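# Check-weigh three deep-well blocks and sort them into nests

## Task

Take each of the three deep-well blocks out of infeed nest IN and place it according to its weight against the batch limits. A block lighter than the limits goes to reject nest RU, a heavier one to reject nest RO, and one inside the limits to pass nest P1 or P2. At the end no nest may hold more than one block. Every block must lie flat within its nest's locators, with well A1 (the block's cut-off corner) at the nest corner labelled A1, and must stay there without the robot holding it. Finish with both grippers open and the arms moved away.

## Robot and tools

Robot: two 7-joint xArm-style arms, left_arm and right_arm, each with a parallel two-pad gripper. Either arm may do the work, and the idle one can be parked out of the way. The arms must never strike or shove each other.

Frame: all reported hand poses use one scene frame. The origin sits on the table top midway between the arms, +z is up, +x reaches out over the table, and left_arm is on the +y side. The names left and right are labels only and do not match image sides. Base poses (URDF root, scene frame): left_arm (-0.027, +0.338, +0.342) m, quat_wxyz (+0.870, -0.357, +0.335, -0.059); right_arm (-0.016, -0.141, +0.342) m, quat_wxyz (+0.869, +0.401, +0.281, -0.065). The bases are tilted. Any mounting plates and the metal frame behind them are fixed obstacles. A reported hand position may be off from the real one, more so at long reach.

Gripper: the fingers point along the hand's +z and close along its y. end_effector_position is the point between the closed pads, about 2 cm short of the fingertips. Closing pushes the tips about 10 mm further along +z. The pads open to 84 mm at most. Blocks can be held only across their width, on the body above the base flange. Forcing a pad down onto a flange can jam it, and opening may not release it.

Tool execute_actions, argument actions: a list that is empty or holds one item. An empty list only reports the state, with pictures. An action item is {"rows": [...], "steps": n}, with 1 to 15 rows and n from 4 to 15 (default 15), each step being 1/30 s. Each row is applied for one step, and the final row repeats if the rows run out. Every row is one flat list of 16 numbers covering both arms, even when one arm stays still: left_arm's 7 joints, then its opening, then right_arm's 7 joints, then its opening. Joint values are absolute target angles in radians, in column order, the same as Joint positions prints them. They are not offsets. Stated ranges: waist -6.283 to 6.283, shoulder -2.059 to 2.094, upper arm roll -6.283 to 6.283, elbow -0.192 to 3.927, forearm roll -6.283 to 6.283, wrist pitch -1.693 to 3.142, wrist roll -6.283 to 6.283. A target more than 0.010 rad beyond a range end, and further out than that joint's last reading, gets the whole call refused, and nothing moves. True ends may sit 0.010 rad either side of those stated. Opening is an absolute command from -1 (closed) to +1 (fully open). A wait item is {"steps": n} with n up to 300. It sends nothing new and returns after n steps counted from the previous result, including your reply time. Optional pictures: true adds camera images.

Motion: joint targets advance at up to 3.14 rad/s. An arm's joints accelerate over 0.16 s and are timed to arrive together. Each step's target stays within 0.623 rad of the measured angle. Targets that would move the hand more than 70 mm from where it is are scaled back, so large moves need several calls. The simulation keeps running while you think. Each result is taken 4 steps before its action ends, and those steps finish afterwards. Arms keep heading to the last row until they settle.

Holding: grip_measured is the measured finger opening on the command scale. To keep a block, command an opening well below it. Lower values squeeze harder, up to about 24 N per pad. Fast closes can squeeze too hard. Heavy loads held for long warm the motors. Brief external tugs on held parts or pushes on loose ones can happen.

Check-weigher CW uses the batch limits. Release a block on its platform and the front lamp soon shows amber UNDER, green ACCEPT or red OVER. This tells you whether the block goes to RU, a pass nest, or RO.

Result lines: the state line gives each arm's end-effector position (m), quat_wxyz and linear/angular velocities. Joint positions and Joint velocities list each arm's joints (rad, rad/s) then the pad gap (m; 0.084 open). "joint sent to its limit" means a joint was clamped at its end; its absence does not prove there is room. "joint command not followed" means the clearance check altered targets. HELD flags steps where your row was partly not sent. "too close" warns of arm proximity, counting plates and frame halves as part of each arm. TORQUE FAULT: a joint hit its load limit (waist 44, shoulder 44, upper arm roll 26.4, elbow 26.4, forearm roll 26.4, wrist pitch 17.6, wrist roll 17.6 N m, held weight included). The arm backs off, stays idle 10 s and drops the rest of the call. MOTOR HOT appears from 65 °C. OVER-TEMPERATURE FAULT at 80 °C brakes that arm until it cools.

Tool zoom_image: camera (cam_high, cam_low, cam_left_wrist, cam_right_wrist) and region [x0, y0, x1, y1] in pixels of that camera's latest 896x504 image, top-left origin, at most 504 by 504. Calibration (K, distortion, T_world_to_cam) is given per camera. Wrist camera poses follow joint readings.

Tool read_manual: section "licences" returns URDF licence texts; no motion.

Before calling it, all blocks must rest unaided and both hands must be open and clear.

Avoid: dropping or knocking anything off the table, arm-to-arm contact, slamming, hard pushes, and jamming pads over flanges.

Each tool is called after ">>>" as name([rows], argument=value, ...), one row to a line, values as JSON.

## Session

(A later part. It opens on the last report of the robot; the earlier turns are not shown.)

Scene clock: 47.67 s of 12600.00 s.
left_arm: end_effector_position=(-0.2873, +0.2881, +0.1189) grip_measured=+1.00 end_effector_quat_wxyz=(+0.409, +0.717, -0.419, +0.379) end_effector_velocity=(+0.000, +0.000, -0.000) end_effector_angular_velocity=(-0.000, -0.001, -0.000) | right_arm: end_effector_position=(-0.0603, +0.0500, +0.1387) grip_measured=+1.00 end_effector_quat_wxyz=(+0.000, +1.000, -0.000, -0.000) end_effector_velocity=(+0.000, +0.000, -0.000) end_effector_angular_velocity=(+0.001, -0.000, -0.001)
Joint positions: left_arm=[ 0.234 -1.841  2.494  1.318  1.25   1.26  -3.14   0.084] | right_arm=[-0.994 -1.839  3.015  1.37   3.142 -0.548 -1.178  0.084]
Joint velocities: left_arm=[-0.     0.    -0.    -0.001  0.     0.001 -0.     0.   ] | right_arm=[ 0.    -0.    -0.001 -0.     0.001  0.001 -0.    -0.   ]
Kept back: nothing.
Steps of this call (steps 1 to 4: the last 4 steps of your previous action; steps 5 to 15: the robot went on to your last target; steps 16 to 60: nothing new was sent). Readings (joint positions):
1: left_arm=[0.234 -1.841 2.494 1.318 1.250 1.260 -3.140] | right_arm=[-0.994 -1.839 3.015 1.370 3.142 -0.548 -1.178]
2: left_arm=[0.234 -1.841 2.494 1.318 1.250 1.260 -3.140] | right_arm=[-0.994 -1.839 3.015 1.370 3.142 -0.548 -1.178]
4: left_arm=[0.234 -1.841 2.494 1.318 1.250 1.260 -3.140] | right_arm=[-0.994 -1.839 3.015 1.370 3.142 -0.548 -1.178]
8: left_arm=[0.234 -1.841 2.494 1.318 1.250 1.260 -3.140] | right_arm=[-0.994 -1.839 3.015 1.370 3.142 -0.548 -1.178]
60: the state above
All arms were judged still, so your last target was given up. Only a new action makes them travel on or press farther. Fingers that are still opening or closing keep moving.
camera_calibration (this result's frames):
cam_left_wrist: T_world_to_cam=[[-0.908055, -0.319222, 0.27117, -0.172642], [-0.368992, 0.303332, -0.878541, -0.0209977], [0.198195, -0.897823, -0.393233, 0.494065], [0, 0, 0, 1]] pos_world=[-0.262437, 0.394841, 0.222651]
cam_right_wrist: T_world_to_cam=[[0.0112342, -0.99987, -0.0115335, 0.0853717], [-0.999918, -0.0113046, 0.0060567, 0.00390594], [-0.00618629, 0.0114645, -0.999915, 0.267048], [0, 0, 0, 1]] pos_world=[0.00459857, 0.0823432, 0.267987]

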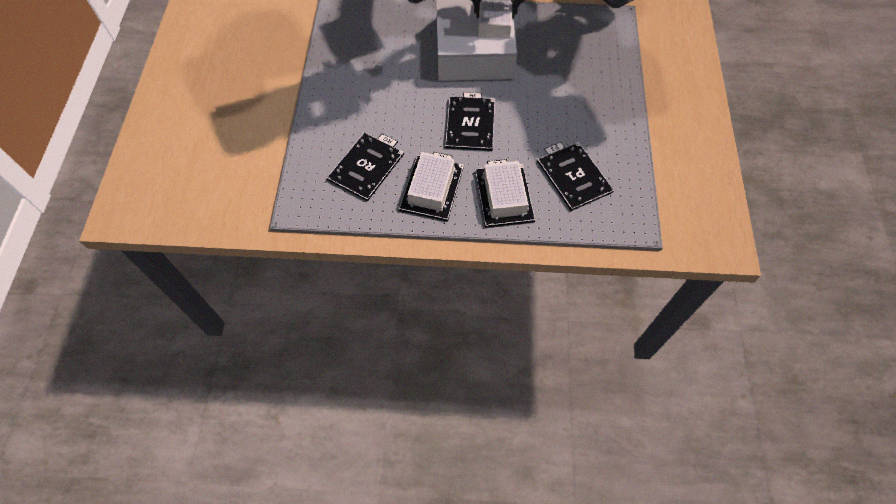

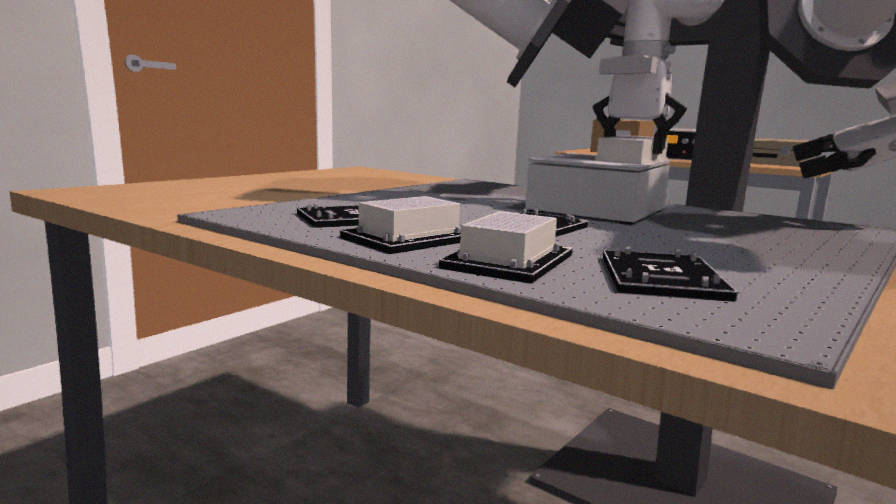

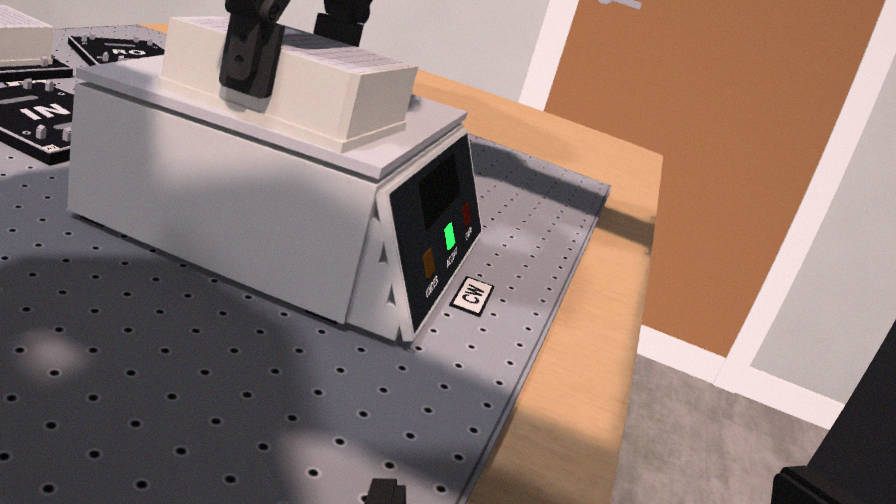

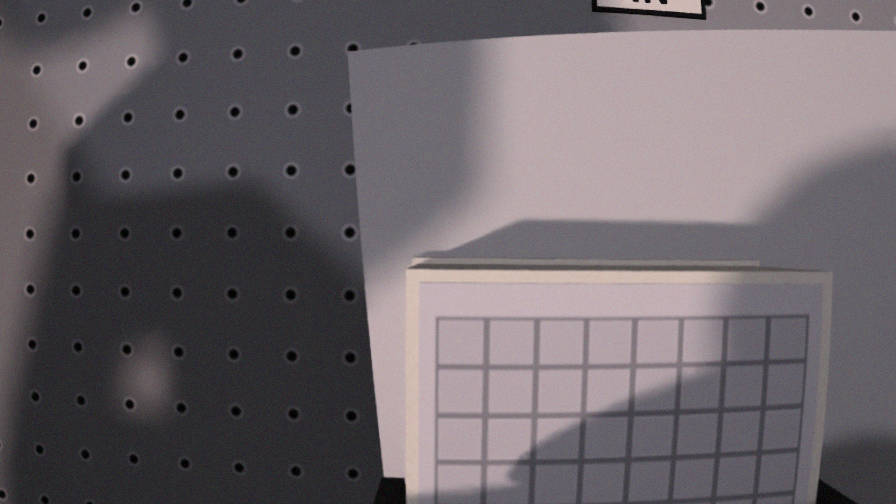

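>>> execute_actions([
  {"rows":[[0.234,-1.841,2.494,1.318,1.25,1.26,-3.14,1,-0.994,-1.839,3.0148,1.3697,3.1416,-0.548,-1.1777,0]],"steps":10},
])

>>> execute_actions([
  {"rows":[[0.234,-1.841,2.494,1.318,1.25,1.26,-3.14,1,-0.9813,-1.7401,3.0177,1.3405,3.1416,-0.6175,-1.1777,0]],"steps":9},
])

>>> execute_actions([
  {"rows":[[0.234,-1.841,2.494,1.318,1.25,1.26,-3.14,1,-1.1,-1.62,2.78,1.3,3.1416,-0.66,-1.45,0]],"steps":12},
])

>>> execute_actions([
  {"rows":[[0.234,-1.841,2.494,1.318,1.25,1.26,-3.14,1,-1.28,-1.40,2.43,1.054,3.1416,-0.528,-1.8778,0]],"steps":15},
])

>>> execute_actions([
  {"rows":[[0.234,-1.841,2.494,1.318,1.25,1.26,-3.14,1,-1.34,-1.36,2.36,1.08,2.1,-0.19,-1.0,0]],"steps":15},
])

>>> execute_actions([
  {"rows":[[0.234,-1.841,2.494,1.318,1.25,1.26,-3.14,1,-1.42,-1.34,2.29,1.12,1.05,0.15,-0.12,0]],"steps":15},
])

>>> execute_actions([
  {"rows":[[0.234,-1.841,2.494,1.318,1.25,1.26,-3.14,1,-1.55,-1.5,2.3,1.5,0,0.68,0.62,0]],"steps":15},
])

>>> execute_actions([
  {"rows":[[0.234,-1.841,2.494,1.318,1.25,1.26,-3.14,1,-1.698,-1.738,2.3492,1.8734,0,0.8171,0.62,0]],"steps":15},
])

>>> execute_actions([
  {"steps":10},
])

>>> execute_actions([
  {"rows":[[0.234,-1.841,2.494,1.318,1.25,1.26,-3.14,1,-1.778,-1.812,2.332,1.935,0,0.775,0.62,0]],"steps":9},
])

>>> execute_actions([
  {"rows":[[0.234,-1.841,2.494,1.318,1.25,1.26,-3.14,1,-1.82,-1.85,2.322,1.973,0,0.757,0.62,0],[0.234,-1.841,2.494,1.318,1.25,1.26,-3.14,1,-1.82,-1.85,2.322,1.973,0,0.757,0.62,0],[0.234,-1.841,2.494,1.318,1.25,1.26,-3.14,1,-1.82,-1.85,2.322,1.973,0,0.757,0.62,0],[0.234,-1.841,2.494,1.318,1.25,1.26,-3.14,1,-1.8588,-1.8865,2.3105,2.012,0,0.7404,0.62,0]],"steps":15},
])

>>> execute_actions([
  {"steps":12},
], pictures=true)

Scene clock: 48.63 s of 12600.00 s.
left_arm: end_effector_position=(-0.2873, +0.2881, +0.1189) grip_measured=+1.00 end_effector_quat_wxyz=(+0.409, +0.717, -0.419, +0.379) end_effector_velocity=(-0.000, -0.001, +0.001) end_effector_angular_velocity=(-0.002, +0.001, +0.001) | right_arm: end_effector_position=(-0.0603, +0.0501, +0.1387) grip_measured=+0.96 end_effector_quat_wxyz=(+0.000, +1.000, -0.000, -0.000) end_effector_velocity=(+0.000, -0.000, -0.000) end_effector_angular_velocity=(-0.000, -0.001, +0.000)
Joint positions: left_arm=[ 0.234 -1.841  2.494  1.318  1.25   1.26  -3.14   0.084] | right_arm=[-0.994 -1.839  3.015  1.37   3.142 -0.548 -1.178  0.083]
Joint velocities: left_arm=[ 0.     0.001  0.002  0.001  0.     0.001 -0.     0.   ] | right_arm=[-0.    -0.     0.    -0.    -0.001  0.     0.001 -0.   ]
Steps of this call (steps 1 to 23: nothing new was sent; steps 24 to 29: the first 6 steps of this action). Readings (joint positions):
24: left_arm=[0.234 -1.841 2.494 1.318 1.250 1.260 -3.140] | right_arm=[-0.994 -1.839 3.015 1.370 3.142 -0.548 -1.178]
25: left_arm=[0.234 -1.841 2.494 1.318 1.250 1.260 -3.140] | right_arm=[-0.994 -1.839 3.015 1.370 3.142 -0.548 -1.178]
27: left_arm=[0.234 -1.841 2.494 1.318 1.250 1.260 -3.140] | right_arm=[-0.994 -1.839 3.015 1.370 3.142 -0.548 -1.178]
29: the state above

Scene clock: 48.93 s of 12600.00 s.
left_arm: end_effector_position=(-0.2873, +0.2881, +0.1189) grip_measured=+1.00 end_effector_quat_wxyz=(+0.409, +0.717, -0.419, +0.379) end_effector_velocity=(-0.000, +0.001, +0.000) end_effector_angular_velocity=(+0.001, +0.000, -0.001) | right_arm: end_effector_position=(-0.0602, +0.0498, +0.1733) grip_measured=+0.96 end_effector_quat_wxyz=(+0.001, +1.000, -0.000, -0.000) end_effector_velocity=(-0.044, +0.126, +0.286) end_effector_angular_velocity=(+0.336, +0.125, -0.005)
Joint positions: left_arm=[ 0.234 -1.841  2.494  1.318  1.25   1.26  -3.14   0.084] | right_arm=[-0.983 -1.757  3.017  1.344  3.142 -0.606 -1.178  0.083]
Joint velocities: left_arm=[ 0.     0.001 -0.002 -0.    -0.     0.001 -0.    -0.   ] | right_arm=[ 0.081  0.61   0.002  0.035 -0.004 -0.292  0.001 -0.   ]
Steps of this call (steps 1 to 4: the last 4 steps of your previous action; steps 5 to 9: the first 5 steps of this action). Readings (joint positions):
5: left_arm=[0.234 -1.841 2.494 1.318 1.250 1.260 -3.140] | right_arm=[-0.994 -1.838 3.015 1.369 3.142 -0.549 -1.178]
6: left_arm=[0.234 -1.841 2.494 1.318 1.250 1.260 -3.140] | right_arm=[-0.993 -1.831 3.015 1.365 3.142 -0.555 -1.178]
8: left_arm=[0.234 -1.841 2.494 1.318 1.250 1.260 -3.140] | right_arm=[-0.987 -1.782 3.017 1.346 3.142 -0.592 -1.178]
9: the state above

Scene clock: 49.33 s of 12600.00 s.
left_arm: end_effector_position=(-0.2873, +0.2881, +0.1189) grip_measured=+1.00 end_effector_quat_wxyz=(+0.409, +0.717, -0.419, +0.379) end_effector_velocity=(-0.000, -0.000, -0.000) end_effector_angular_velocity=(+0.001, +0.001, -0.000) | right_arm: end_effector_position=(+0.0384, +0.0762, +0.2105) grip_measured=+0.96 end_effector_quat_wxyz=(-0.009, +1.000, +0.001, +0.013) end_effector_velocity=(+0.411, +0.043, +0.106) end_effector_angular_velocity=(+0.010, -0.086, -0.099)
Joint positions: left_arm=[ 0.234 -1.841  2.494  1.318  1.25   1.26  -3.14   0.084] | right_arm=[-1.083 -1.638  2.812  1.308  3.141 -0.653 -1.404  0.083]
Joint velocities: left_arm=[ 0.    -0.     0.     0.    -0.    -0.002  0.    -0.   ] | right_arm=[-0.399  0.415 -0.824 -0.131 -0.011 -0.14  -0.837  0.   ]
Steps of this call (steps 1 to 4: the last 4 steps of your previous action; steps 5 to 12: the first 8 steps of this action). Readings (joint positions):
5: left_arm=[0.234 -1.841 2.494 1.318 1.250 1.260 -3.140] | right_arm=[-0.982 -1.739 3.017 1.341 3.142 -0.617 -1.179]
6: left_arm=[0.234 -1.841 2.494 1.318 1.250 1.260 -3.140] | right_arm=[-0.986 -1.737 3.012 1.337 3.142 -0.619 -1.190]
8: left_arm=[0.234 -1.841 2.494 1.318 1.250 1.260 -3.140] | right_arm=[-1.014 -1.711 2.962 1.326 3.144 -0.629 -1.257]
12: the state above

Scene clock: 49.83 s of 12600.00 s.
left_arm: end_effector_position=(-0.2873, +0.2881, +0.1189) grip_measured=+1.00 end_effector_quat_wxyz=(+0.409, +0.717, -0.419, +0.379) end_effector_velocity=(-0.000, -0.001, +0.000) end_effector_angular_velocity=(-0.002, +0.001, +0.001) | right_arm: end_effector_position=(+0.1935, +0.0183, +0.2045) grip_measured=+0.96 end_effector_quat_wxyz=(-0.004, +1.000, -0.004, +0.004) end_effector_velocity=(+0.366, -0.297, -0.073) end_effector_angular_velocity=(-0.142, +0.128, -0.200)
Joint positions: left_arm=[ 0.234 -1.841  2.494  1.318  1.25   1.26  -3.14   0.084] | right_arm=[-1.254 -1.432  2.479  1.09   3.141 -0.547 -1.814  0.083]
Joint velocities: left_arm=[-0.    -0.     0.002  0.001 -0.     0.001  0.     0.   ] | right_arm=[-0.48   0.562 -0.947 -0.625 -0.013  0.305 -1.029  0.   ]
Steps of this call (steps 1 to 4: the last 4 steps of your previous action; steps 5 to 15: the first 11 steps of this action). Readings (joint positions):
5: left_arm=[0.234 -1.841 2.494 1.318 1.250 1.260 -3.140] | right_arm=[-1.101 -1.620 2.780 1.299 3.142 -0.659 -1.450]
6: left_arm=[0.234 -1.841 2.494 1.318 1.250 1.260 -3.140] | right_arm=[-1.103 -1.616 2.778 1.293 3.143 -0.655 -1.461]
8: left_arm=[0.234 -1.841 2.494 1.318 1.250 1.260 -3.140] | right_arm=[-1.128 -1.583 2.732 1.255 3.144 -0.632 -1.530]
12: left_arm=[0.234 -1.841 2.494 1.318 1.250 1.260 -3.140] | right_arm=[-1.202 -1.495 2.580 1.160 3.142 -0.583 -1.694]
15: the state above

Scene clock: 50.33 s of 12600.00 s.
left_arm: end_effector_position=(-0.2873, +0.2881, +0.1189) grip_measured=+1.00 end_effector_quat_wxyz=(+0.409, +0.717, -0.419, +0.379) end_effector_velocity=(+0.000, -0.001, +0.000) end_effector_angular_velocity=(-0.001, -0.000, +0.001) | right_arm: end_effector_position=(+0.3425, +0.0474, +0.2021) grip_measured=+0.96 end_effector_quat_wxyz=(-0.115, +0.985, -0.050, +0.119) end_effector_velocity=(+0.418, +0.174, +0.083) end_effector_angular_velocity=(+0.607, -0.737, +0.379)
Joint positions: left_arm=[ 0.234 -1.841  2.494  1.318  1.25   1.26  -3.14   0.084] | right_arm=[-1.322 -1.372  2.382  1.074  2.541 -0.288 -1.306  0.083]
Joint velocities: left_arm=[ 0.    -0.001  0.002  0.    -0.     0.    -0.     0.   ] | right_arm=[-0.112  0.076 -0.139  0.037 -2.613  0.617  1.933  0.   ]
Steps of this call (steps 1 to 4: the last 4 steps of your previous action; steps 5 to 15: the first 11 steps of this action). Readings (joint positions):
5: left_arm=[0.234 -1.841 2.494 1.318 1.250 1.260 -3.140] | right_arm=[-1.281 -1.401 2.431 1.054 3.141 -0.528 -1.874]
6: left_arm=[0.234 -1.841 2.494 1.318 1.250 1.260 -3.140] | right_arm=[-1.280 -1.401 2.434 1.055 3.131 -0.522 -1.865]
8: left_arm=[0.234 -1.841 2.494 1.318 1.250 1.260 -3.140] | right_arm=[-1.285 -1.397 2.430 1.060 3.060 -0.483 -1.791]
12: left_arm=[0.234 -1.841 2.494 1.318 1.250 1.260 -3.140] | right_arm=[-1.309 -1.381 2.397 1.069 2.784 -0.358 -1.517]
15: the state above

Scene clock: 50.83 s of 12600.00 s.
left_arm: end_effector_position=(-0.2873, +0.2881, +0.1189) grip_measured=+1.00 end_effector_quat_wxyz=(+0.409, +0.717, -0.419, +0.379) end_effector_velocity=(+0.000, +0.000, -0.001) end_effector_angular_velocity=(+0.002, -0.000, -0.000) | right_arm: end_effector_position=(+0.4283, +0.1553, +0.2267) grip_measured=+0.96 end_effector_quat_wxyz=(-0.248, +0.966, +0.027, +0.071) end_effector_velocity=(-0.034, +0.126, +0.014) end_effector_angular_velocity=(-0.309, +0.073, +0.873)
Joint positions: left_arm=[ 0.234 -1.841  2.494  1.318  1.25   1.26  -3.14   0.084] | right_arm=[-1.413 -1.342  2.295  1.116  1.271  0.114 -0.26   0.083]
Joint velocities: left_arm=[ 0.    -0.001 -0.    -0.     0.    -0.001 -0.    -0.   ] | right_arm=[-0.099  0.021 -0.063  0.063 -2.66   0.486  1.773  0.   ]
Steps of this call (steps 1 to 4: the last 4 steps of your previous action; steps 5 to 15: the first 11 steps of this action). Readings (joint positions):
5: left_arm=[0.234 -1.841 2.494 1.318 1.250 1.260 -3.140] | right_arm=[-1.338 -1.361 2.361 1.081 2.158 -0.203 -1.041]
6: left_arm=[0.234 -1.841 2.494 1.318 1.250 1.260 -3.140] | right_arm=[-1.340 -1.360 2.359 1.081 2.106 -0.188 -1.001]
8: left_arm=[0.234 -1.841 2.494 1.318 1.250 1.260 -3.140] | right_arm=[-1.353 -1.356 2.350 1.085 1.966 -0.127 -0.877]
12: left_arm=[0.234 -1.841 2.494 1.318 1.250 1.260 -3.140] | right_arm=[-1.396 -1.345 2.309 1.108 1.574 0.045 -0.492]
15: the state above

Scene clock: 51.33 s of 12600.00 s.
left_arm: end_effector_position=(-0.2873, +0.2881, +0.1189) grip_measured=+1.00 end_effector_quat_wxyz=(+0.409, +0.717, -0.419, +0.379) end_effector_velocity=(-0.000, +0.000, +0.000) end_effector_angular_velocity=(-0.001, -0.000, -0.001) | right_arm: end_effector_position=(+0.3843, +0.2123, +0.2016) grip_measured=+0.96 end_effector_quat_wxyz=(-0.097, +0.983, +0.155, -0.035) end_effector_velocity=(+0.115, -0.166, -0.110) end_effector_angular_velocity=(-1.504, -0.984, +1.094)
Joint positions: left_arm=[ 0.234 -1.841  2.494  1.318  1.25   1.26  -3.14   0.084] | right_arm=[-1.53  -1.48   2.303  1.448  0.304  0.603  0.496  0.083]
Joint velocities: left_arm=[-0.     0.001 -0.    -0.001  0.     0.001 -0.    -0.   ] | right_arm=[-0.226 -0.246 -0.022  0.586 -2.987  0.881  1.401  0.   ]
Steps of this call (steps 1 to 4: the last 4 steps of your previous action; steps 5 to 15: the first 11 steps of this action). Readings (joint positions):
5: left_arm=[0.234 -1.841 2.494 1.318 1.250 1.260 -3.140] | right_arm=[-1.419 -1.341 2.292 1.121 1.057 0.150 -0.125]
6: left_arm=[0.234 -1.841 2.494 1.318 1.250 1.260 -3.140] | right_arm=[-1.421 -1.344 2.291 1.126 1.044 0.160 -0.111]
8: left_arm=[0.234 -1.841 2.494 1.318 1.250 1.260 -3.140] | right_arm=[-1.438 -1.366 2.291 1.169 0.970 0.224 -0.035]
12: left_arm=[0.234 -1.841 2.494 1.318 1.250 1.260 -3.140] | right_arm=[-1.501 -1.444 2.300 1.359 0.615 0.479 0.303]
15: the state above

Scene clock: 51.83 s of 12600.00 s.
left_arm: end_effector_position=(-0.2873, +0.2881, +0.1189) grip_measured=+1.00 end_effector_quat_wxyz=(+0.409, +0.717, -0.419, +0.379) end_effector_velocity=(+0.001, -0.001, -0.001) end_effector_angular_velocity=(-0.000, -0.002, +0.001) | right_arm: end_effector_position=(+0.3665, +0.2612, +0.1441) grip_measured=+0.96 end_effector_quat_wxyz=(+0.003, +0.965, +0.261, -0.006) end_effector_velocity=(+0.042, -0.005, +0.002) end_effector_angular_velocity=(-0.025, -0.042, -0.032)
Joint positions: left_arm=[ 0.234 -1.841  2.494  1.318  1.25   1.26  -3.14   0.084] | right_arm=[-1.698 -1.744  2.357  1.864  0.001  0.816  0.62   0.083]
Joint velocities: left_arm=[ 0.    -0.002  0.001 -0.001  0.    -0.001 -0.    -0.   ] | right_arm=[-0.043 -0.023 -0.061  0.101 -0.011  0.059  0.002  0.   ]
Steps of this call (steps 1 to 4: the last 4 steps of your previous action; steps 5 to 15: the first 11 steps of this action). Readings (joint positions):
5: left_arm=[0.234 -1.841 2.494 1.318 1.250 1.260 -3.140] | right_arm=[-1.550 -1.500 2.299 1.497 0.015 0.677 0.614]
6: left_arm=[0.234 -1.841 2.494 1.318 1.250 1.260 -3.140] | right_arm=[-1.554 -1.505 2.299 1.508 0.008 0.683 0.617]
8: left_arm=[0.234 -1.841 2.494 1.318 1.250 1.260 -3.140] | right_arm=[-1.582 -1.548 2.305 1.583 0.005 0.711 0.618]
12: left_arm=[0.234 -1.841 2.494 1.318 1.250 1.260 -3.140] | right_arm=[-1.677 -1.706 2.345 1.820 0.003 0.795 0.619]
15: the state above

Scene clock: 52.17 s of 12600.00 s.
left_arm: end_effector_position=(-0.2873, +0.2881, +0.1189) grip_measured=+1.00 end_effector_quat_wxyz=(+0.409, +0.717, -0.419, +0.379) end_effector_velocity=(-0.000, +0.000, +0.000) end_effector_angular_velocity=(+0.000, +0.000, -0.001) | right_arm: end_effector_position=(+0.3748, +0.2629, +0.1504) grip_measured=+0.96 end_effector_quat_wxyz=(-0.000, +0.966, +0.258, -0.000) end_effector_velocity=(-0.011, -0.006, -0.015) end_effector_angular_velocity=(-0.024, +0.017, +0.007)
Joint positions: left_arm=[ 0.234 -1.841  2.494  1.318  1.25   1.26  -3.14   0.084] | right_arm=[-1.698 -1.737  2.349  1.873  0.     0.817  0.62   0.083]
Joint velocities: left_arm=[ 0.     0.001 -0.    -0.     0.    -0.     0.    -0.   ] | right_arm=[-0.009 -0.016  0.008 -0.008  0.     0.003  0.001 -0.   ]
Kept back: nothing.
Steps of this call (steps 1 to 4: the last 4 steps of your previous action; steps 5 to 10: the robot went on to your last target). Readings (joint positions):
1: left_arm=[0.234 -1.841 2.494 1.318 1.250 1.260 -3.140] | right_arm=[-1.699 -1.743 2.354 1.867 0.001 0.817 0.620]
2: left_arm=[0.234 -1.841 2.494 1.318 1.250 1.260 -3.140] | right_arm=[-1.699 -1.740 2.350 1.869 0.001 0.817 0.620]
4: left_arm=[0.234 -1.841 2.494 1.318 1.250 1.260 -3.140] | right_arm=[-1.697 -1.735 2.346 1.874 0.000 0.817 0.620]
8: left_arm=[0.234 -1.841 2.494 1.318 1.250 1.260 -3.140] | right_arm=[-1.697 -1.736 2.348 1.874 0.000 0.817 0.620]
10: the state above

Scene clock: 52.33 s of 12600.00 s.
left_arm: end_effector_position=(-0.2873, +0.2881, +0.1189) grip_measured=+1.00 end_effector_quat_wxyz=(+0.409, +0.717, -0.419, +0.379) end_effector_velocity=(-0.000, +0.001, -0.000) end_effector_angular_velocity=(+0.002, +0.001, -0.001) | right_arm: end_effector_position=(+0.3777, +0.2639, +0.1141) grip_measured=+0.96 end_effector_quat_wxyz=(-0.001, +0.967, +0.256, +0.001) end_effector_velocity=(-0.094, -0.174, -0.388) end_effector_angular_velocity=(-0.450, +0.238, +0.004)
Joint positions: left_arm=[ 0.234 -1.841  2.494  1.318  1.25   1.26  -3.14   0.084] | right_arm=[-1.766 -1.8    2.333  1.93   0.     0.78   0.62   0.083]
Joint velocities: left_arm=[-0.    -0.    -0.002  0.001 -0.     0.    -0.    -0.   ] | right_arm=[-0.448 -0.403 -0.074 -0.006 -0.003 -0.091  0.    -0.   ]
Steps of this call (steps 1 to 5: the first 5 steps of this action). Readings (joint positions):
1: left_arm=[0.234 -1.841 2.494 1.318 1.250 1.260 -3.140] | right_arm=[-1.699 -1.738 2.349 1.873 0.000 0.817 0.620]
2: left_arm=[0.234 -1.841 2.494 1.318 1.250 1.260 -3.140] | right_arm=[-1.706 -1.746 2.347 1.883 0.000 0.811 0.620]
4: left_arm=[0.234 -1.841 2.494 1.318 1.250 1.260 -3.140] | right_arm=[-1.748 -1.783 2.337 1.924 0.000 0.786 0.620]
5: the state above

Scene clock: 52.83 s of 12600.00 s.
left_arm: end_effector_position=(-0.2873, +0.2881, +0.1189) grip_measured=+1.00 end_effector_quat_wxyz=(+0.409, +0.717, -0.419, +0.379) end_effector_velocity=(-0.001, +0.001, +0.001) end_effector_angular_velocity=(-0.000, +0.001, -0.002) | right_arm: end_effector_position=(+0.3742, +0.2610, +0.0632) grip_measured=+0.96 end_effector_quat_wxyz=(+0.002, +0.966, +0.257, -0.002) end_effector_velocity=(+0.023, +0.048, +0.052) end_effector_angular_velocity=(+0.123, -0.049, -0.001)
Joint positions: left_arm=[ 0.234 -1.841  2.494  1.318  1.25   1.26  -3.14   0.084] | right_arm=[-1.86  -1.887  2.31   2.009 -0.     0.742  0.62   0.083]
Joint velocities: left_arm=[ 0.     0.003 -0.    -0.001  0.    -0.001  0.     0.   ] | right_arm=[ 0.028  0.031  0.01   0.067  0.005 -0.026 -0.007  0.   ]
Steps of this call (steps 1 to 4: the last 4 steps of your previous action; steps 5 to 15: the first 11 steps of this action). Readings (joint positions):
5: left_arm=[0.234 -1.841 2.494 1.318 1.250 1.260 -3.140] | right_arm=[-1.781 -1.816 2.333 1.932 0.000 0.775 0.620]
6: left_arm=[0.234 -1.841 2.494 1.318 1.250 1.260 -3.140] | right_arm=[-1.786 -1.819 2.330 1.946 0.000 0.770 0.620]
8: left_arm=[0.234 -1.841 2.494 1.318 1.250 1.260 -3.140] | right_arm=[-1.807 -1.838 2.323 1.973 0.000 0.759 0.620]
12: left_arm=[0.234 -1.841 2.494 1.318 1.250 1.260 -3.140] | right_arm=[-1.858 -1.886 2.312 2.004 -0.000 0.743 0.620]
15: the state above

Scene clock: 53.23 s of 12600.00 s.
left_arm: end_effector_position=(-0.2873, +0.2881, +0.1189) grip_measured=+1.00 end_effector_quat_wxyz=(+0.409, +0.717, -0.419, +0.379) end_effector_velocity=(-0.000, -0.000, +0.000) end_effector_angular_velocity=(+0.000, +0.000, -0.000) | right_arm: end_effector_position=(+0.3745, +0.2631, +0.0652) grip_measured=+0.96 end_effector_quat_wxyz=(-0.000, +0.966, +0.258, -0.001) end_effector_velocity=(+0.003, +0.002, +0.003) end_effector_angular_velocity=(+0.006, -0.005, -0.002)
Joint positions: left_arm=[ 0.234 -1.841  2.494  1.318  1.25   1.26  -3.14   0.084] | right_arm=[-1.859 -1.887  2.311  2.012  0.     0.74   0.62   0.083]
Joint velocities: left_arm=[ 0.     0.     0.001 -0.    -0.    -0.001 -0.     0.   ] | right_arm=[ 0.001  0.002 -0.003  0.004  0.002 -0.001 -0.001  0.   ]
Kept back: nothing.
Steps of this call (steps 1 to 4: the last 4 steps of your previous action; steps 5 to 12: the robot went on to your last target). Readings (joint positions):
1: left_arm=[0.234 -1.841 2.494 1.318 1.250 1.260 -3.140] | right_arm=[-1.859 -1.886 2.310 2.011 0.000 0.741 0.620]
2: left_arm=[0.234 -1.841 2.494 1.318 1.250 1.260 -3.140] | right_arm=[-1.858 -1.886 2.311 2.013 0.000 0.740 0.620]
4: left_arm=[0.234 -1.841 2.494 1.318 1.250 1.260 -3.140] | right_arm=[-1.857 -1.885 2.311 2.013 0.000 0.740 0.620]
8: left_arm=[0.234 -1.841 2.494 1.318 1.250 1.260 -3.140] | right_arm=[-1.859 -1.886 2.311 2.012 0.000 0.740 0.620]
12: the state above
camera_calibration (this result's frames):
cam_left_wrist: T_world_to_cam=[[-0.908055, -0.319222, 0.27117, -0.172642], [-0.368992, 0.303333, -0.878541, -0.0209979], [0.198195, -0.897823, -0.393233, 0.494065], [0, 0, 0, 1]] pos_world=[-0.262437, 0.394841, 0.222651]
cam_right_wrist: T_world_to_cam=[[0.507804, -0.861378, -0.0127844, 0.070328], [-0.861388, -0.507906, 0.00645366, 0.520313], [-0.0120523, 0.00773517, -0.999897, 0.196978], [0, 0, 0, 1]] pos_world=[0.414852, 0.323325, 0.194499]

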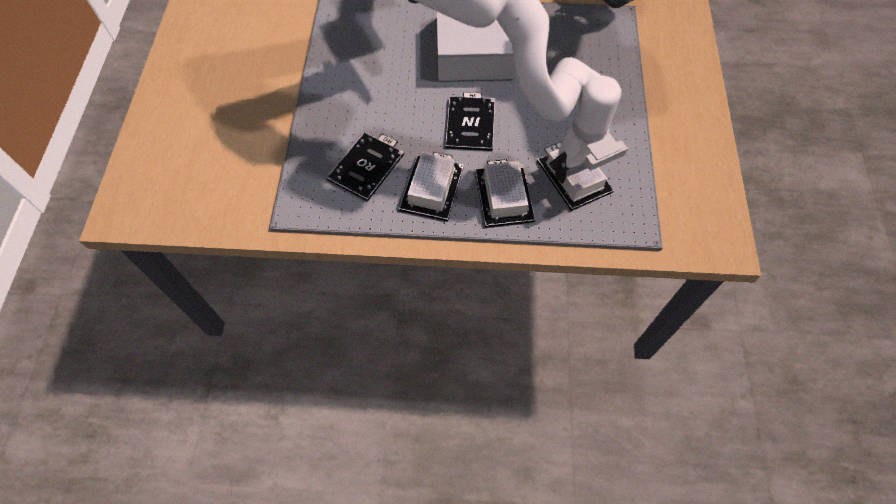

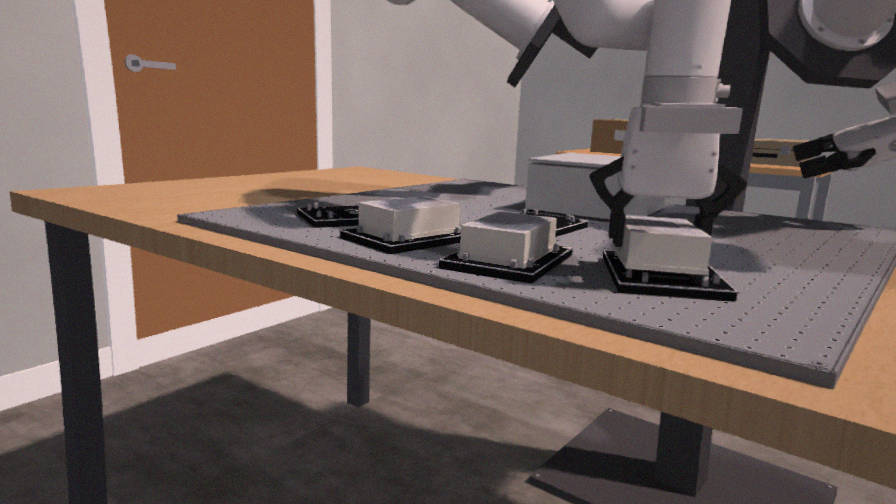

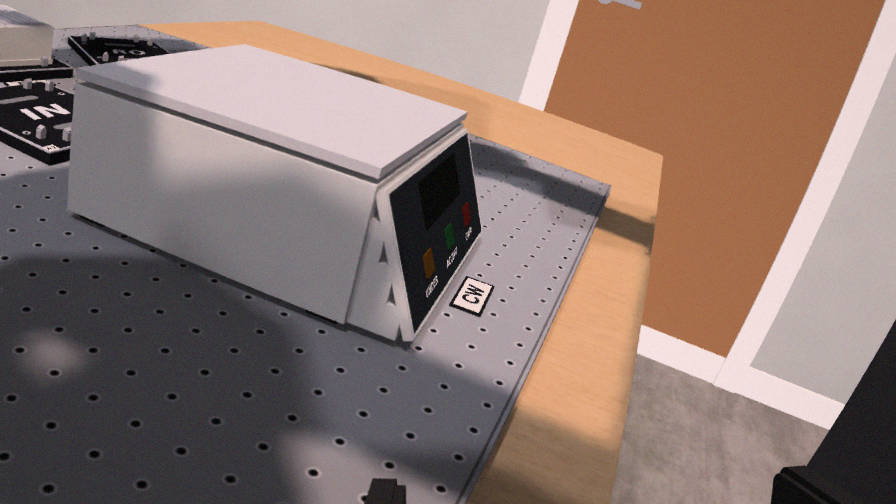

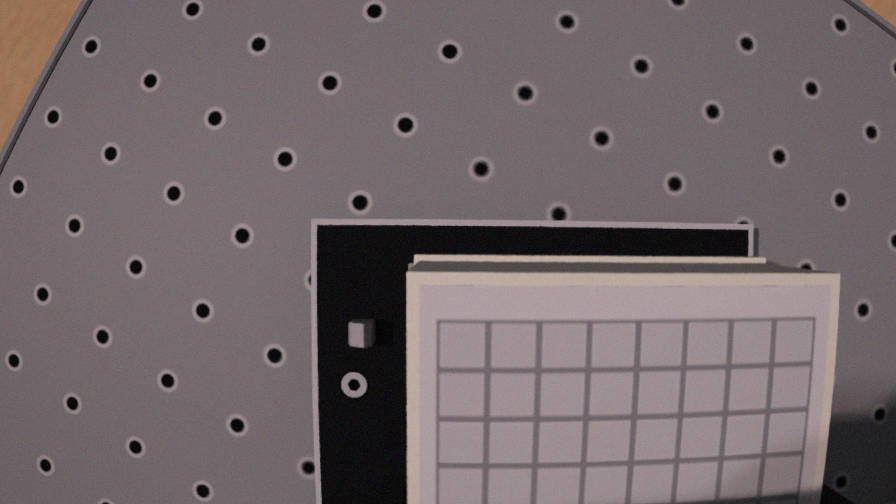

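>>> execute_actions([
  {"rows":[[0.234,-1.841,2.494,1.318,1.25,1.26,-3.14,1,-1.8493,-1.8779,2.3131,2.0025,0,0.7444,0.62,0],[0.234,-1.841,2.494,1.318,1.25,1.26,-3.14,1,-1.8493,-1.8779,2.3131,2.0025,0,0.7444,0.62,0],[0.234,-1.841,2.494,1.318,1.25,1.26,-3.14,1,-1.8493,-1.8779,2.3131,2.0025,0,0.7444,0.62,0],[0.234,-1.841,2.494,1.318,1.25,1.26,-3.14,1,-1.8493,-1.8779,2.3131,2.0025,0,0.7444,0.62,0],[0.234,-1.841,2.494,1.318,1.25,1.26,-3.14,1,-1.8493,-1.8779,2.3131,2.0025,0,0.7444,0.62,0],[0.234,-1.841,2.494,1.318,1.25,1.26,-3.14,1,-1.842,-1.883,2.318,1.9985,0,0.7424,0.63,0],[0.234,-1.841,2.494,1.318,1.25,1.26,-3.14,1,-1.842,-1.883,2.318,1.9985,0,0.7424,0.63,0],[0.234,-1.841,2.494,1.318,1.25,1.26,-3.14,1,-1.8339,-1.8881,2.3231,1.9945,0,0.7404,0.641,0]],"steps":15},
])

>>> execute_actions([
  {"rows":[[0.234,-1.841,2.494,1.318,1.25,1.26,-3.14,1,-1.8386,-1.8924,2.3218,1.9992,0,0.7384,0.641,0],[0.234,-1.841,2.494,1.318,1.25,1.26,-3.14,1,-1.8386,-1.8924,2.3218,1.9992,0,0.7384,0.641,0],[0.234,-1.841,2.494,1.318,1.25,1.26,-3.14,1,-1.8434,-1.8967,2.3205,2.004,0,0.7364,0.641,0]],"steps":15},
])

>>> execute_actions([
  {"steps":8},
], pictures=true)

Scene clock: 54.27 s of 12600.00 s.
left_arm: end_effector_position=(-0.2873, +0.2881, +0.1189) grip_measured=+1.00 end_effector_quat_wxyz=(+0.409, +0.717, -0.419, +0.379) end_effector_velocity=(-0.000, -0.000, +0.001) end_effector_angular_velocity=(-0.002, +0.000, +0.000) | right_arm: end_effector_position=(+0.3636, +0.2666, +0.0693) grip_measured=+0.96 end_effector_quat_wxyz=(+0.000, +0.966, +0.257, -0.001) end_effector_velocity=(-0.064, +0.017, -0.010) end_effector_angular_velocity=(-0.008, +0.032, +0.034)
Joint positions: left_arm=[ 0.234 -1.841  2.494  1.318  1.25   1.26  -3.14   0.084] | right_arm=[-1.835 -1.888  2.323  1.995  0.     0.741  0.639  0.083]
Joint velocities: left_arm=[-0.     0.001  0.001  0.    -0.     0.001  0.     0.   ] | right_arm=[ 0.049 -0.054  0.066 -0.025 -0.    -0.008  0.049 -0.   ]
Steps of this call (steps 1 to 15: the robot went on to your last target; steps 16 to 20: nothing new was sent; steps 21 to 31: the first 11 steps of this action). Readings (joint positions):
21: left_arm=[0.234 -1.841 2.494 1.318 1.250 1.260 -3.140] | right_arm=[-1.858 -1.886 2.311 2.011 -0.000 0.741 0.620]
22: left_arm=[0.234 -1.841 2.494 1.318 1.250 1.260 -3.140] | right_arm=[-1.856 -1.884 2.312 2.008 -0.000 0.742 0.620]
24: left_arm=[0.234 -1.841 2.494 1.318 1.250 1.260 -3.140] | right_arm=[-1.851 -1.880 2.313 2.004 -0.000 0.744 0.620]
28: left_arm=[0.234 -1.841 2.494 1.318 1.250 1.260 -3.140] | right_arm=[-1.844 -1.880 2.315 2.001 -0.000 0.743 0.627]
31: the state above

Scene clock: 54.77 s of 12600.00 s.
left_arm: end_effector_position=(-0.2873, +0.2881, +0.1189) grip_measured=+1.00 end_effector_quat_wxyz=(+0.409, +0.717, -0.419, +0.379) end_effector_velocity=(-0.001, +0.001, -0.000) end_effector_angular_velocity=(+0.002, +0.001, -0.001) | right_arm: end_effector_position=(+0.3633, +0.2669, +0.0649) grip_measured=+0.96 end_effector_quat_wxyz=(+0.000, +0.967, +0.256, -0.001) end_effector_velocity=(+0.007, +0.007, +0.010) end_effector_angular_velocity=(+0.019, -0.013, -0.004)
Joint positions: left_arm=[ 0.234 -1.841  2.494  1.318  1.25   1.26  -3.14   0.084] | right_arm=[-1.844 -1.897  2.321  2.004  0.     0.736  0.641  0.083]
Joint velocities: left_arm=[-0.     0.    -0.002  0.001  0.    -0.    -0.     0.   ] | right_arm=[ 0.006  0.008 -0.003  0.01   0.    -0.003  0.001 -0.   ]
Steps of this call (steps 1 to 4: the last 4 steps of your previous action; steps 5 to 15: the first 11 steps of this action). Readings (joint positions):
5: left_arm=[0.234 -1.841 2.494 1.318 1.250 1.260 -3.140] | right_arm=[-1.834 -1.888 2.323 1.995 -0.000 0.740 0.641]
6: left_arm=[0.234 -1.841 2.494 1.318 1.250 1.260 -3.140] | right_arm=[-1.836 -1.889 2.322 1.997 -0.000 0.740 0.641]
8: left_arm=[0.234 -1.841 2.494 1.318 1.250 1.260 -3.140] | right_arm=[-1.839 -1.892 2.321 2.001 -0.000 0.738 0.641]
12: left_arm=[0.234 -1.841 2.494 1.318 1.250 1.260 -3.140] | right_arm=[-1.844 -1.897 2.321 2.003 -0.000 0.737 0.641]
15: the state above

Scene clock: 55.03 s of 12600.00 s.
left_arm: end_effector_position=(-0.2873, +0.2881, +0.1189) grip_measured=+1.00 end_effector_quat_wxyz=(+0.409, +0.717, -0.419, +0.379) end_effector_velocity=(-0.000, +0.000, -0.000) end_effector_angular_velocity=(+0.001, +0.001, -0.000) | right_arm: end_effector_position=(+0.3634, +0.2670, +0.0651) grip_measured=+0.96 end_effector_quat_wxyz=(-0.000, +0.967, +0.256, -0.000) end_effector_velocity=(-0.002, +0.000, -0.001) end_effector_angular_velocity=(-0.001, +0.003, +0.003)
Joint positions: left_arm=[ 0.234 -1.841  2.494  1.318  1.25   1.26  -3.14   0.084] | right_arm=[-1.843 -1.897  2.321  2.004  0.     0.736  0.641  0.083]
Joint velocities: left_arm=[-0.     0.    -0.     0.    -0.    -0.001 -0.    -0.   ] | right_arm=[-0.    -0.     0.003 -0.001 -0.002  0.    -0.     0.   ]
Kept back: nothing.
Steps of this call (steps 1 to 4: the last 4 steps of your previous action; steps 5 to 8: the robot went on to your last target). Readings (joint positions):
1: left_arm=[0.234 -1.841 2.494 1.318 1.250 1.260 -3.140] | right_arm=[-1.843 -1.897 2.320 2.004 0.000 0.736 0.641]
2: left_arm=[0.234 -1.841 2.494 1.318 1.250 1.260 -3.140] | right_arm=[-1.843 -1.896 2.320 2.004 -0.000 0.736 0.641]
4: left_arm=[0.234 -1.841 2.494 1.318 1.250 1.260 -3.140] | right_arm=[-1.843 -1.896 2.320 2.004 -0.000 0.736 0.641]
8: the state above
camera_calibration (this result's frames):
cam_left_wrist: T_world_to_cam=[[-0.908055, -0.319222, 0.27117, -0.172642], [-0.368992, 0.303332, -0.878541, -0.0209978], [0.198195, -0.897823, -0.393233, 0.494065], [0, 0, 0, 1]] pos_world=[-0.262437, 0.394841, 0.22265]
cam_right_wrist: T_world_to_cam=[[0.505265, -0.862874, -0.0124331, 0.0806433], [-0.862884, -0.505362, 0.00633345, 0.512566], [-0.0117482, 0.00752829, -0.999903, 0.196712], [0, 0, 0, 1]] pos_world=[0.40385, 0.327136, 0.194449]

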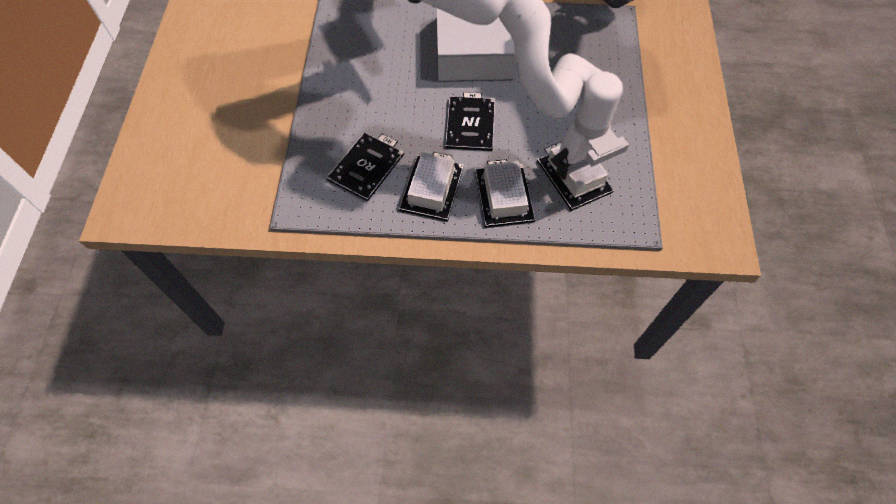

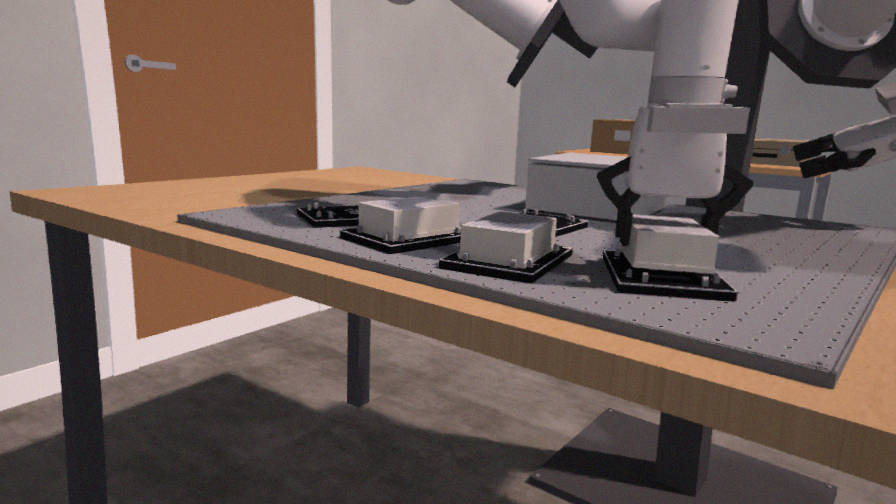

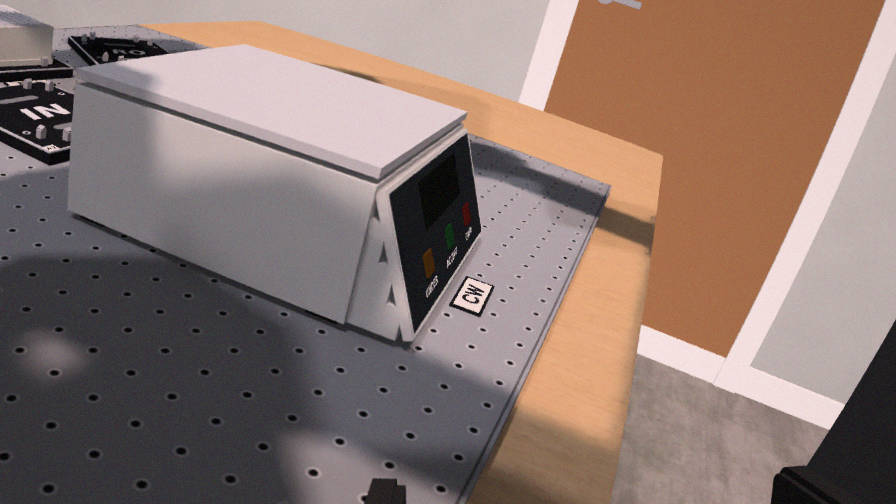

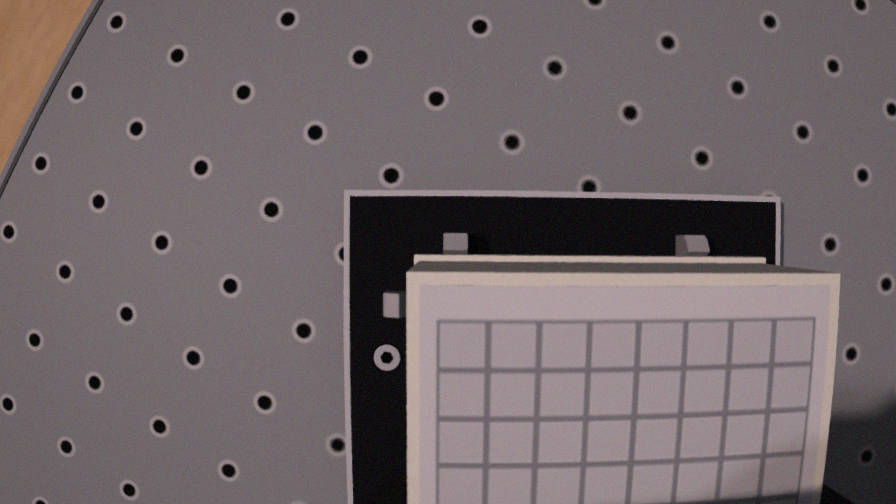

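>>> execute_actions([
  {"rows":[[0.234,-1.841,2.494,1.318,1.25,1.26,-3.14,1,-1.843,-1.8988,2.3213,2.0064,0,0.7376,0.643,0],[0.234,-1.841,2.494,1.318,1.25,1.26,-3.14,1,-1.843,-1.8988,2.3213,2.0064,0,0.7376,0.643,0],[0.234,-1.841,2.494,1.318,1.25,1.26,-3.14,1,-1.843,-1.8988,2.3213,2.0064,0,0.7376,0.643,0],[0.234,-1.841,2.494,1.318,1.25,1.26,-3.14,1,-1.8487,-1.904,2.3196,2.0125,0,0.7355,0.643,0],[0.234,-1.841,2.494,1.318,1.25,1.26,-3.14,1,-1.8487,-1.904,2.3196,2.0125,0,0.7355,0.643,0],[0.234,-1.841,2.494,1.318,1.25,1.26,-3.14,1,-1.8544,-1.9091,2.3178,2.0188,0,0.7334,0.643,0],[0.234,-1.841,2.494,1.318,1.25,1.26,-3.14,1,-1.8544,-1.9091,2.3178,2.0188,0,0.7334,0.643,0],[0.234,-1.841,2.494,1.318,1.25,1.26,-3.14,1,-1.8601,-1.9143,2.3161,2.0252,0,0.7313,0.643,0],[0.234,-1.841,2.494,1.318,1.25,1.26,-3.14,1,-1.8601,-1.9143,2.3161,2.0252,0,0.7313,0.643,0],[0.234,-1.841,2.494,1.318,1.25,1.26,-3.14,1,-1.864,-1.9178,2.3149,2.0295,0,0.7299,0.643,0],[0.234,-1.841,2.494,1.318,1.25,1.26,-3.14,1,-1.864,-1.9178,2.3149,2.0295,0,0.7299,0.643,0],[0.234,-1.841,2.494,1.318,1.25,1.26,-3.14,1,-1.8677,-1.9212,2.3138,2.0337,0,0.7285,0.643,0]],"steps":15},
])

>>> execute_actions([
  {"steps":12},
], pictures=true)

Scene clock: 55.83 s of 12600.00 s.
left_arm: end_effector_position=(-0.2873, +0.2881, +0.1189) grip_measured=+1.00 end_effector_quat_wxyz=(+0.409, +0.717, -0.419, +0.379) end_effector_velocity=(-0.000, -0.000, +0.000) end_effector_angular_velocity=(-0.001, +0.000, +0.000) | right_arm: end_effector_position=(+0.3618, +0.2683, +0.0571) grip_measured=+0.96 end_effector_quat_wxyz=(-0.001, +0.967, +0.257, -0.000) end_effector_velocity=(-0.009, -0.000, -0.036) end_effector_angular_velocity=(-0.001, +0.008, +0.006)
Joint positions: left_arm=[ 0.234 -1.841  2.494  1.318  1.25   1.26  -3.14   0.084] | right_arm=[-1.861 -1.915  2.316  2.025  0.     0.731  0.643  0.083]
Joint velocities: left_arm=[-0.     0.     0.001  0.001  0.     0.001  0.     0.   ] | right_arm=[-0.069 -0.068 -0.015  0.066  0.001 -0.023  0.001 -0.   ]
Steps of this call (steps 1 to 13: the robot went on to your last target; steps 14 to 24: the first 11 steps of this action). Readings (joint positions):
14: left_arm=[0.234 -1.841 2.494 1.318 1.250 1.260 -3.140] | right_arm=[-1.843 -1.897 2.321 2.004 0.000 0.737 0.641]
15: left_arm=[0.234 -1.841 2.494 1.318 1.250 1.260 -3.140] | right_arm=[-1.843 -1.897 2.321 2.005 -0.000 0.737 0.642]
17: left_arm=[0.234 -1.841 2.494 1.318 1.250 1.260 -3.140] | right_arm=[-1.843 -1.899 2.321 2.006 -0.000 0.737 0.643]
21: left_arm=[0.234 -1.841 2.494 1.318 1.250 1.260 -3.140] | right_arm=[-1.852 -1.907 2.318 2.017 0.000 0.734 0.643]
24: the state above

Scene clock: 56.23 s of 12600.00 s.
left_arm: end_effector_position=(-0.2873, +0.2881, +0.1189) grip_measured=+1.00 end_effector_quat_wxyz=(+0.409, +0.717, -0.419, +0.379) end_effector_velocity=(-0.000, +0.001, -0.000) end_effector_angular_velocity=(+0.001, +0.000, -0.001) | right_arm: end_effector_position=(+0.3619, +0.2688, +0.0544) grip_measured=+0.96 end_effector_quat_wxyz=(-0.002, +0.967, +0.257, +0.000) end_effector_velocity=(+0.000, +0.000, -0.000) end_effector_angular_velocity=(+0.002, +0.000, +0.001)
Joint positions: left_arm=[ 0.234 -1.841  2.494  1.318  1.25   1.26  -3.14   0.084] | right_arm=[-1.868 -1.921  2.314  2.033  0.     0.729  0.643  0.083]
Joint velocities: left_arm=[-0.     0.    -0.002  0.    -0.    -0.     0.     0.   ] | right_arm=[-0.001 -0.    -0.     0.     0.001 -0.002 -0.002  0.   ]
Kept back: nothing.
Steps of this call (steps 1 to 4: the last 4 steps of your previous action; steps 5 to 12: the robot went on to your last target). Readings (joint positions):
1: left_arm=[0.234 -1.841 2.494 1.318 1.250 1.260 -3.140] | right_arm=[-1.863 -1.917 2.316 2.027 0.000 0.731 0.643]
2: left_arm=[0.234 -1.841 2.494 1.318 1.250 1.260 -3.140] | right_arm=[-1.865 -1.919 2.315 2.030 0.000 0.730 0.643]
4: left_arm=[0.234 -1.841 2.494 1.318 1.250 1.260 -3.140] | right_arm=[-1.867 -1.921 2.314 2.032 0.000 0.729 0.643]
8: left_arm=[0.234 -1.841 2.494 1.318 1.250 1.260 -3.140] | right_arm=[-1.867 -1.921 2.314 2.033 0.000 0.729 0.643]
12: the state above
camera_calibration (this result's frames):
cam_left_wrist: T_world_to_cam=[[-0.908055, -0.319222, 0.271171, -0.172642], [-0.368992, 0.303332, -0.878541, -0.0209978], [0.198195, -0.897823, -0.393233, 0.494065], [0, 0, 0, 1]] pos_world=[-0.262437, 0.394841, 0.222651]
cam_right_wrist: T_world_to_cam=[[0.505951, -0.862434, -0.0148852, 0.0825995], [-0.862491, -0.506055, 0.00407954, 0.512453], [-0.0110511, 0.0107743, -0.999881, 0.184809], [0, 0, 0, 1]] pos_world=[0.402237, 0.328575, 0.183926]

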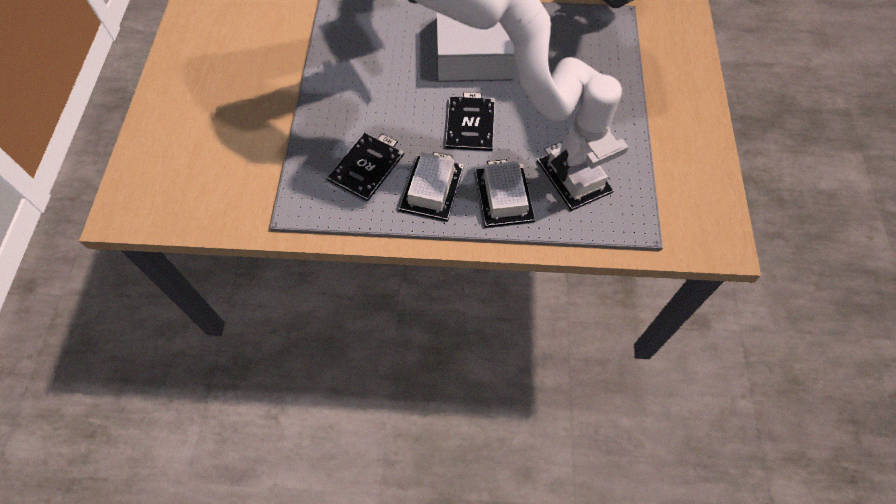

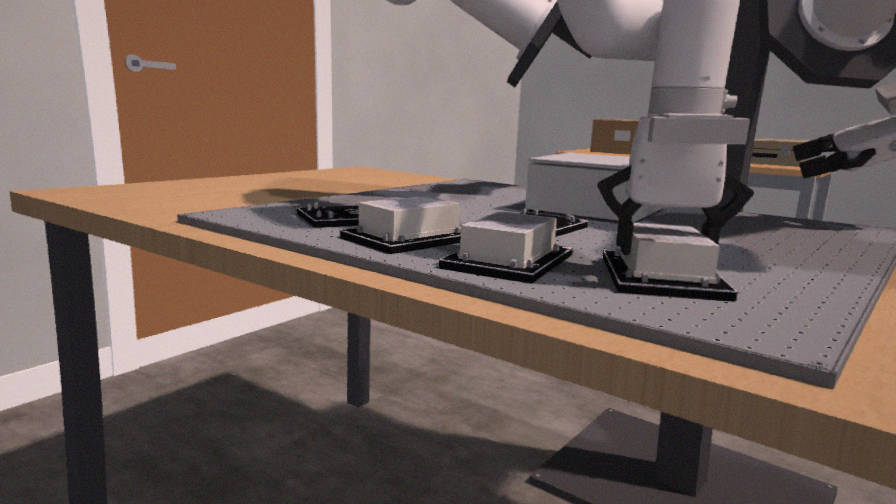

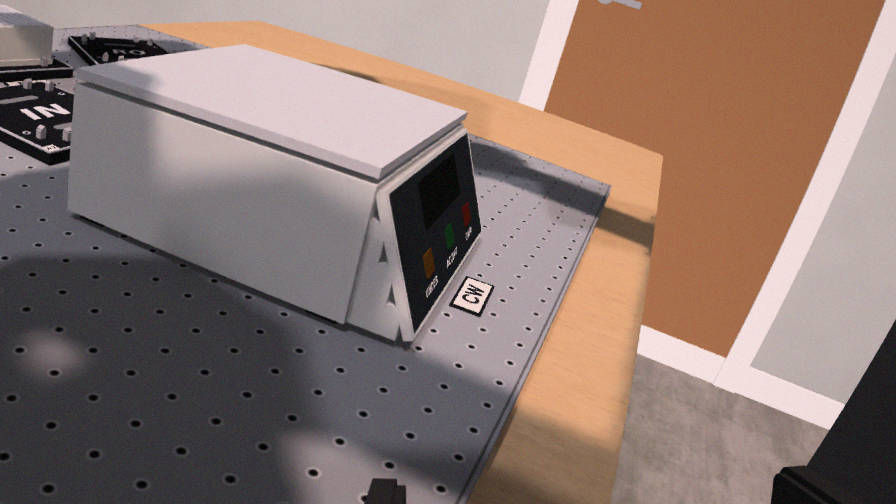

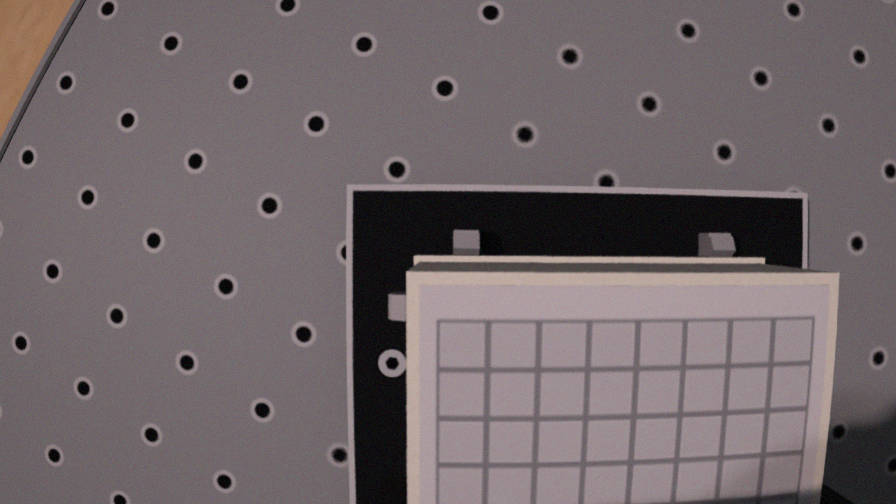

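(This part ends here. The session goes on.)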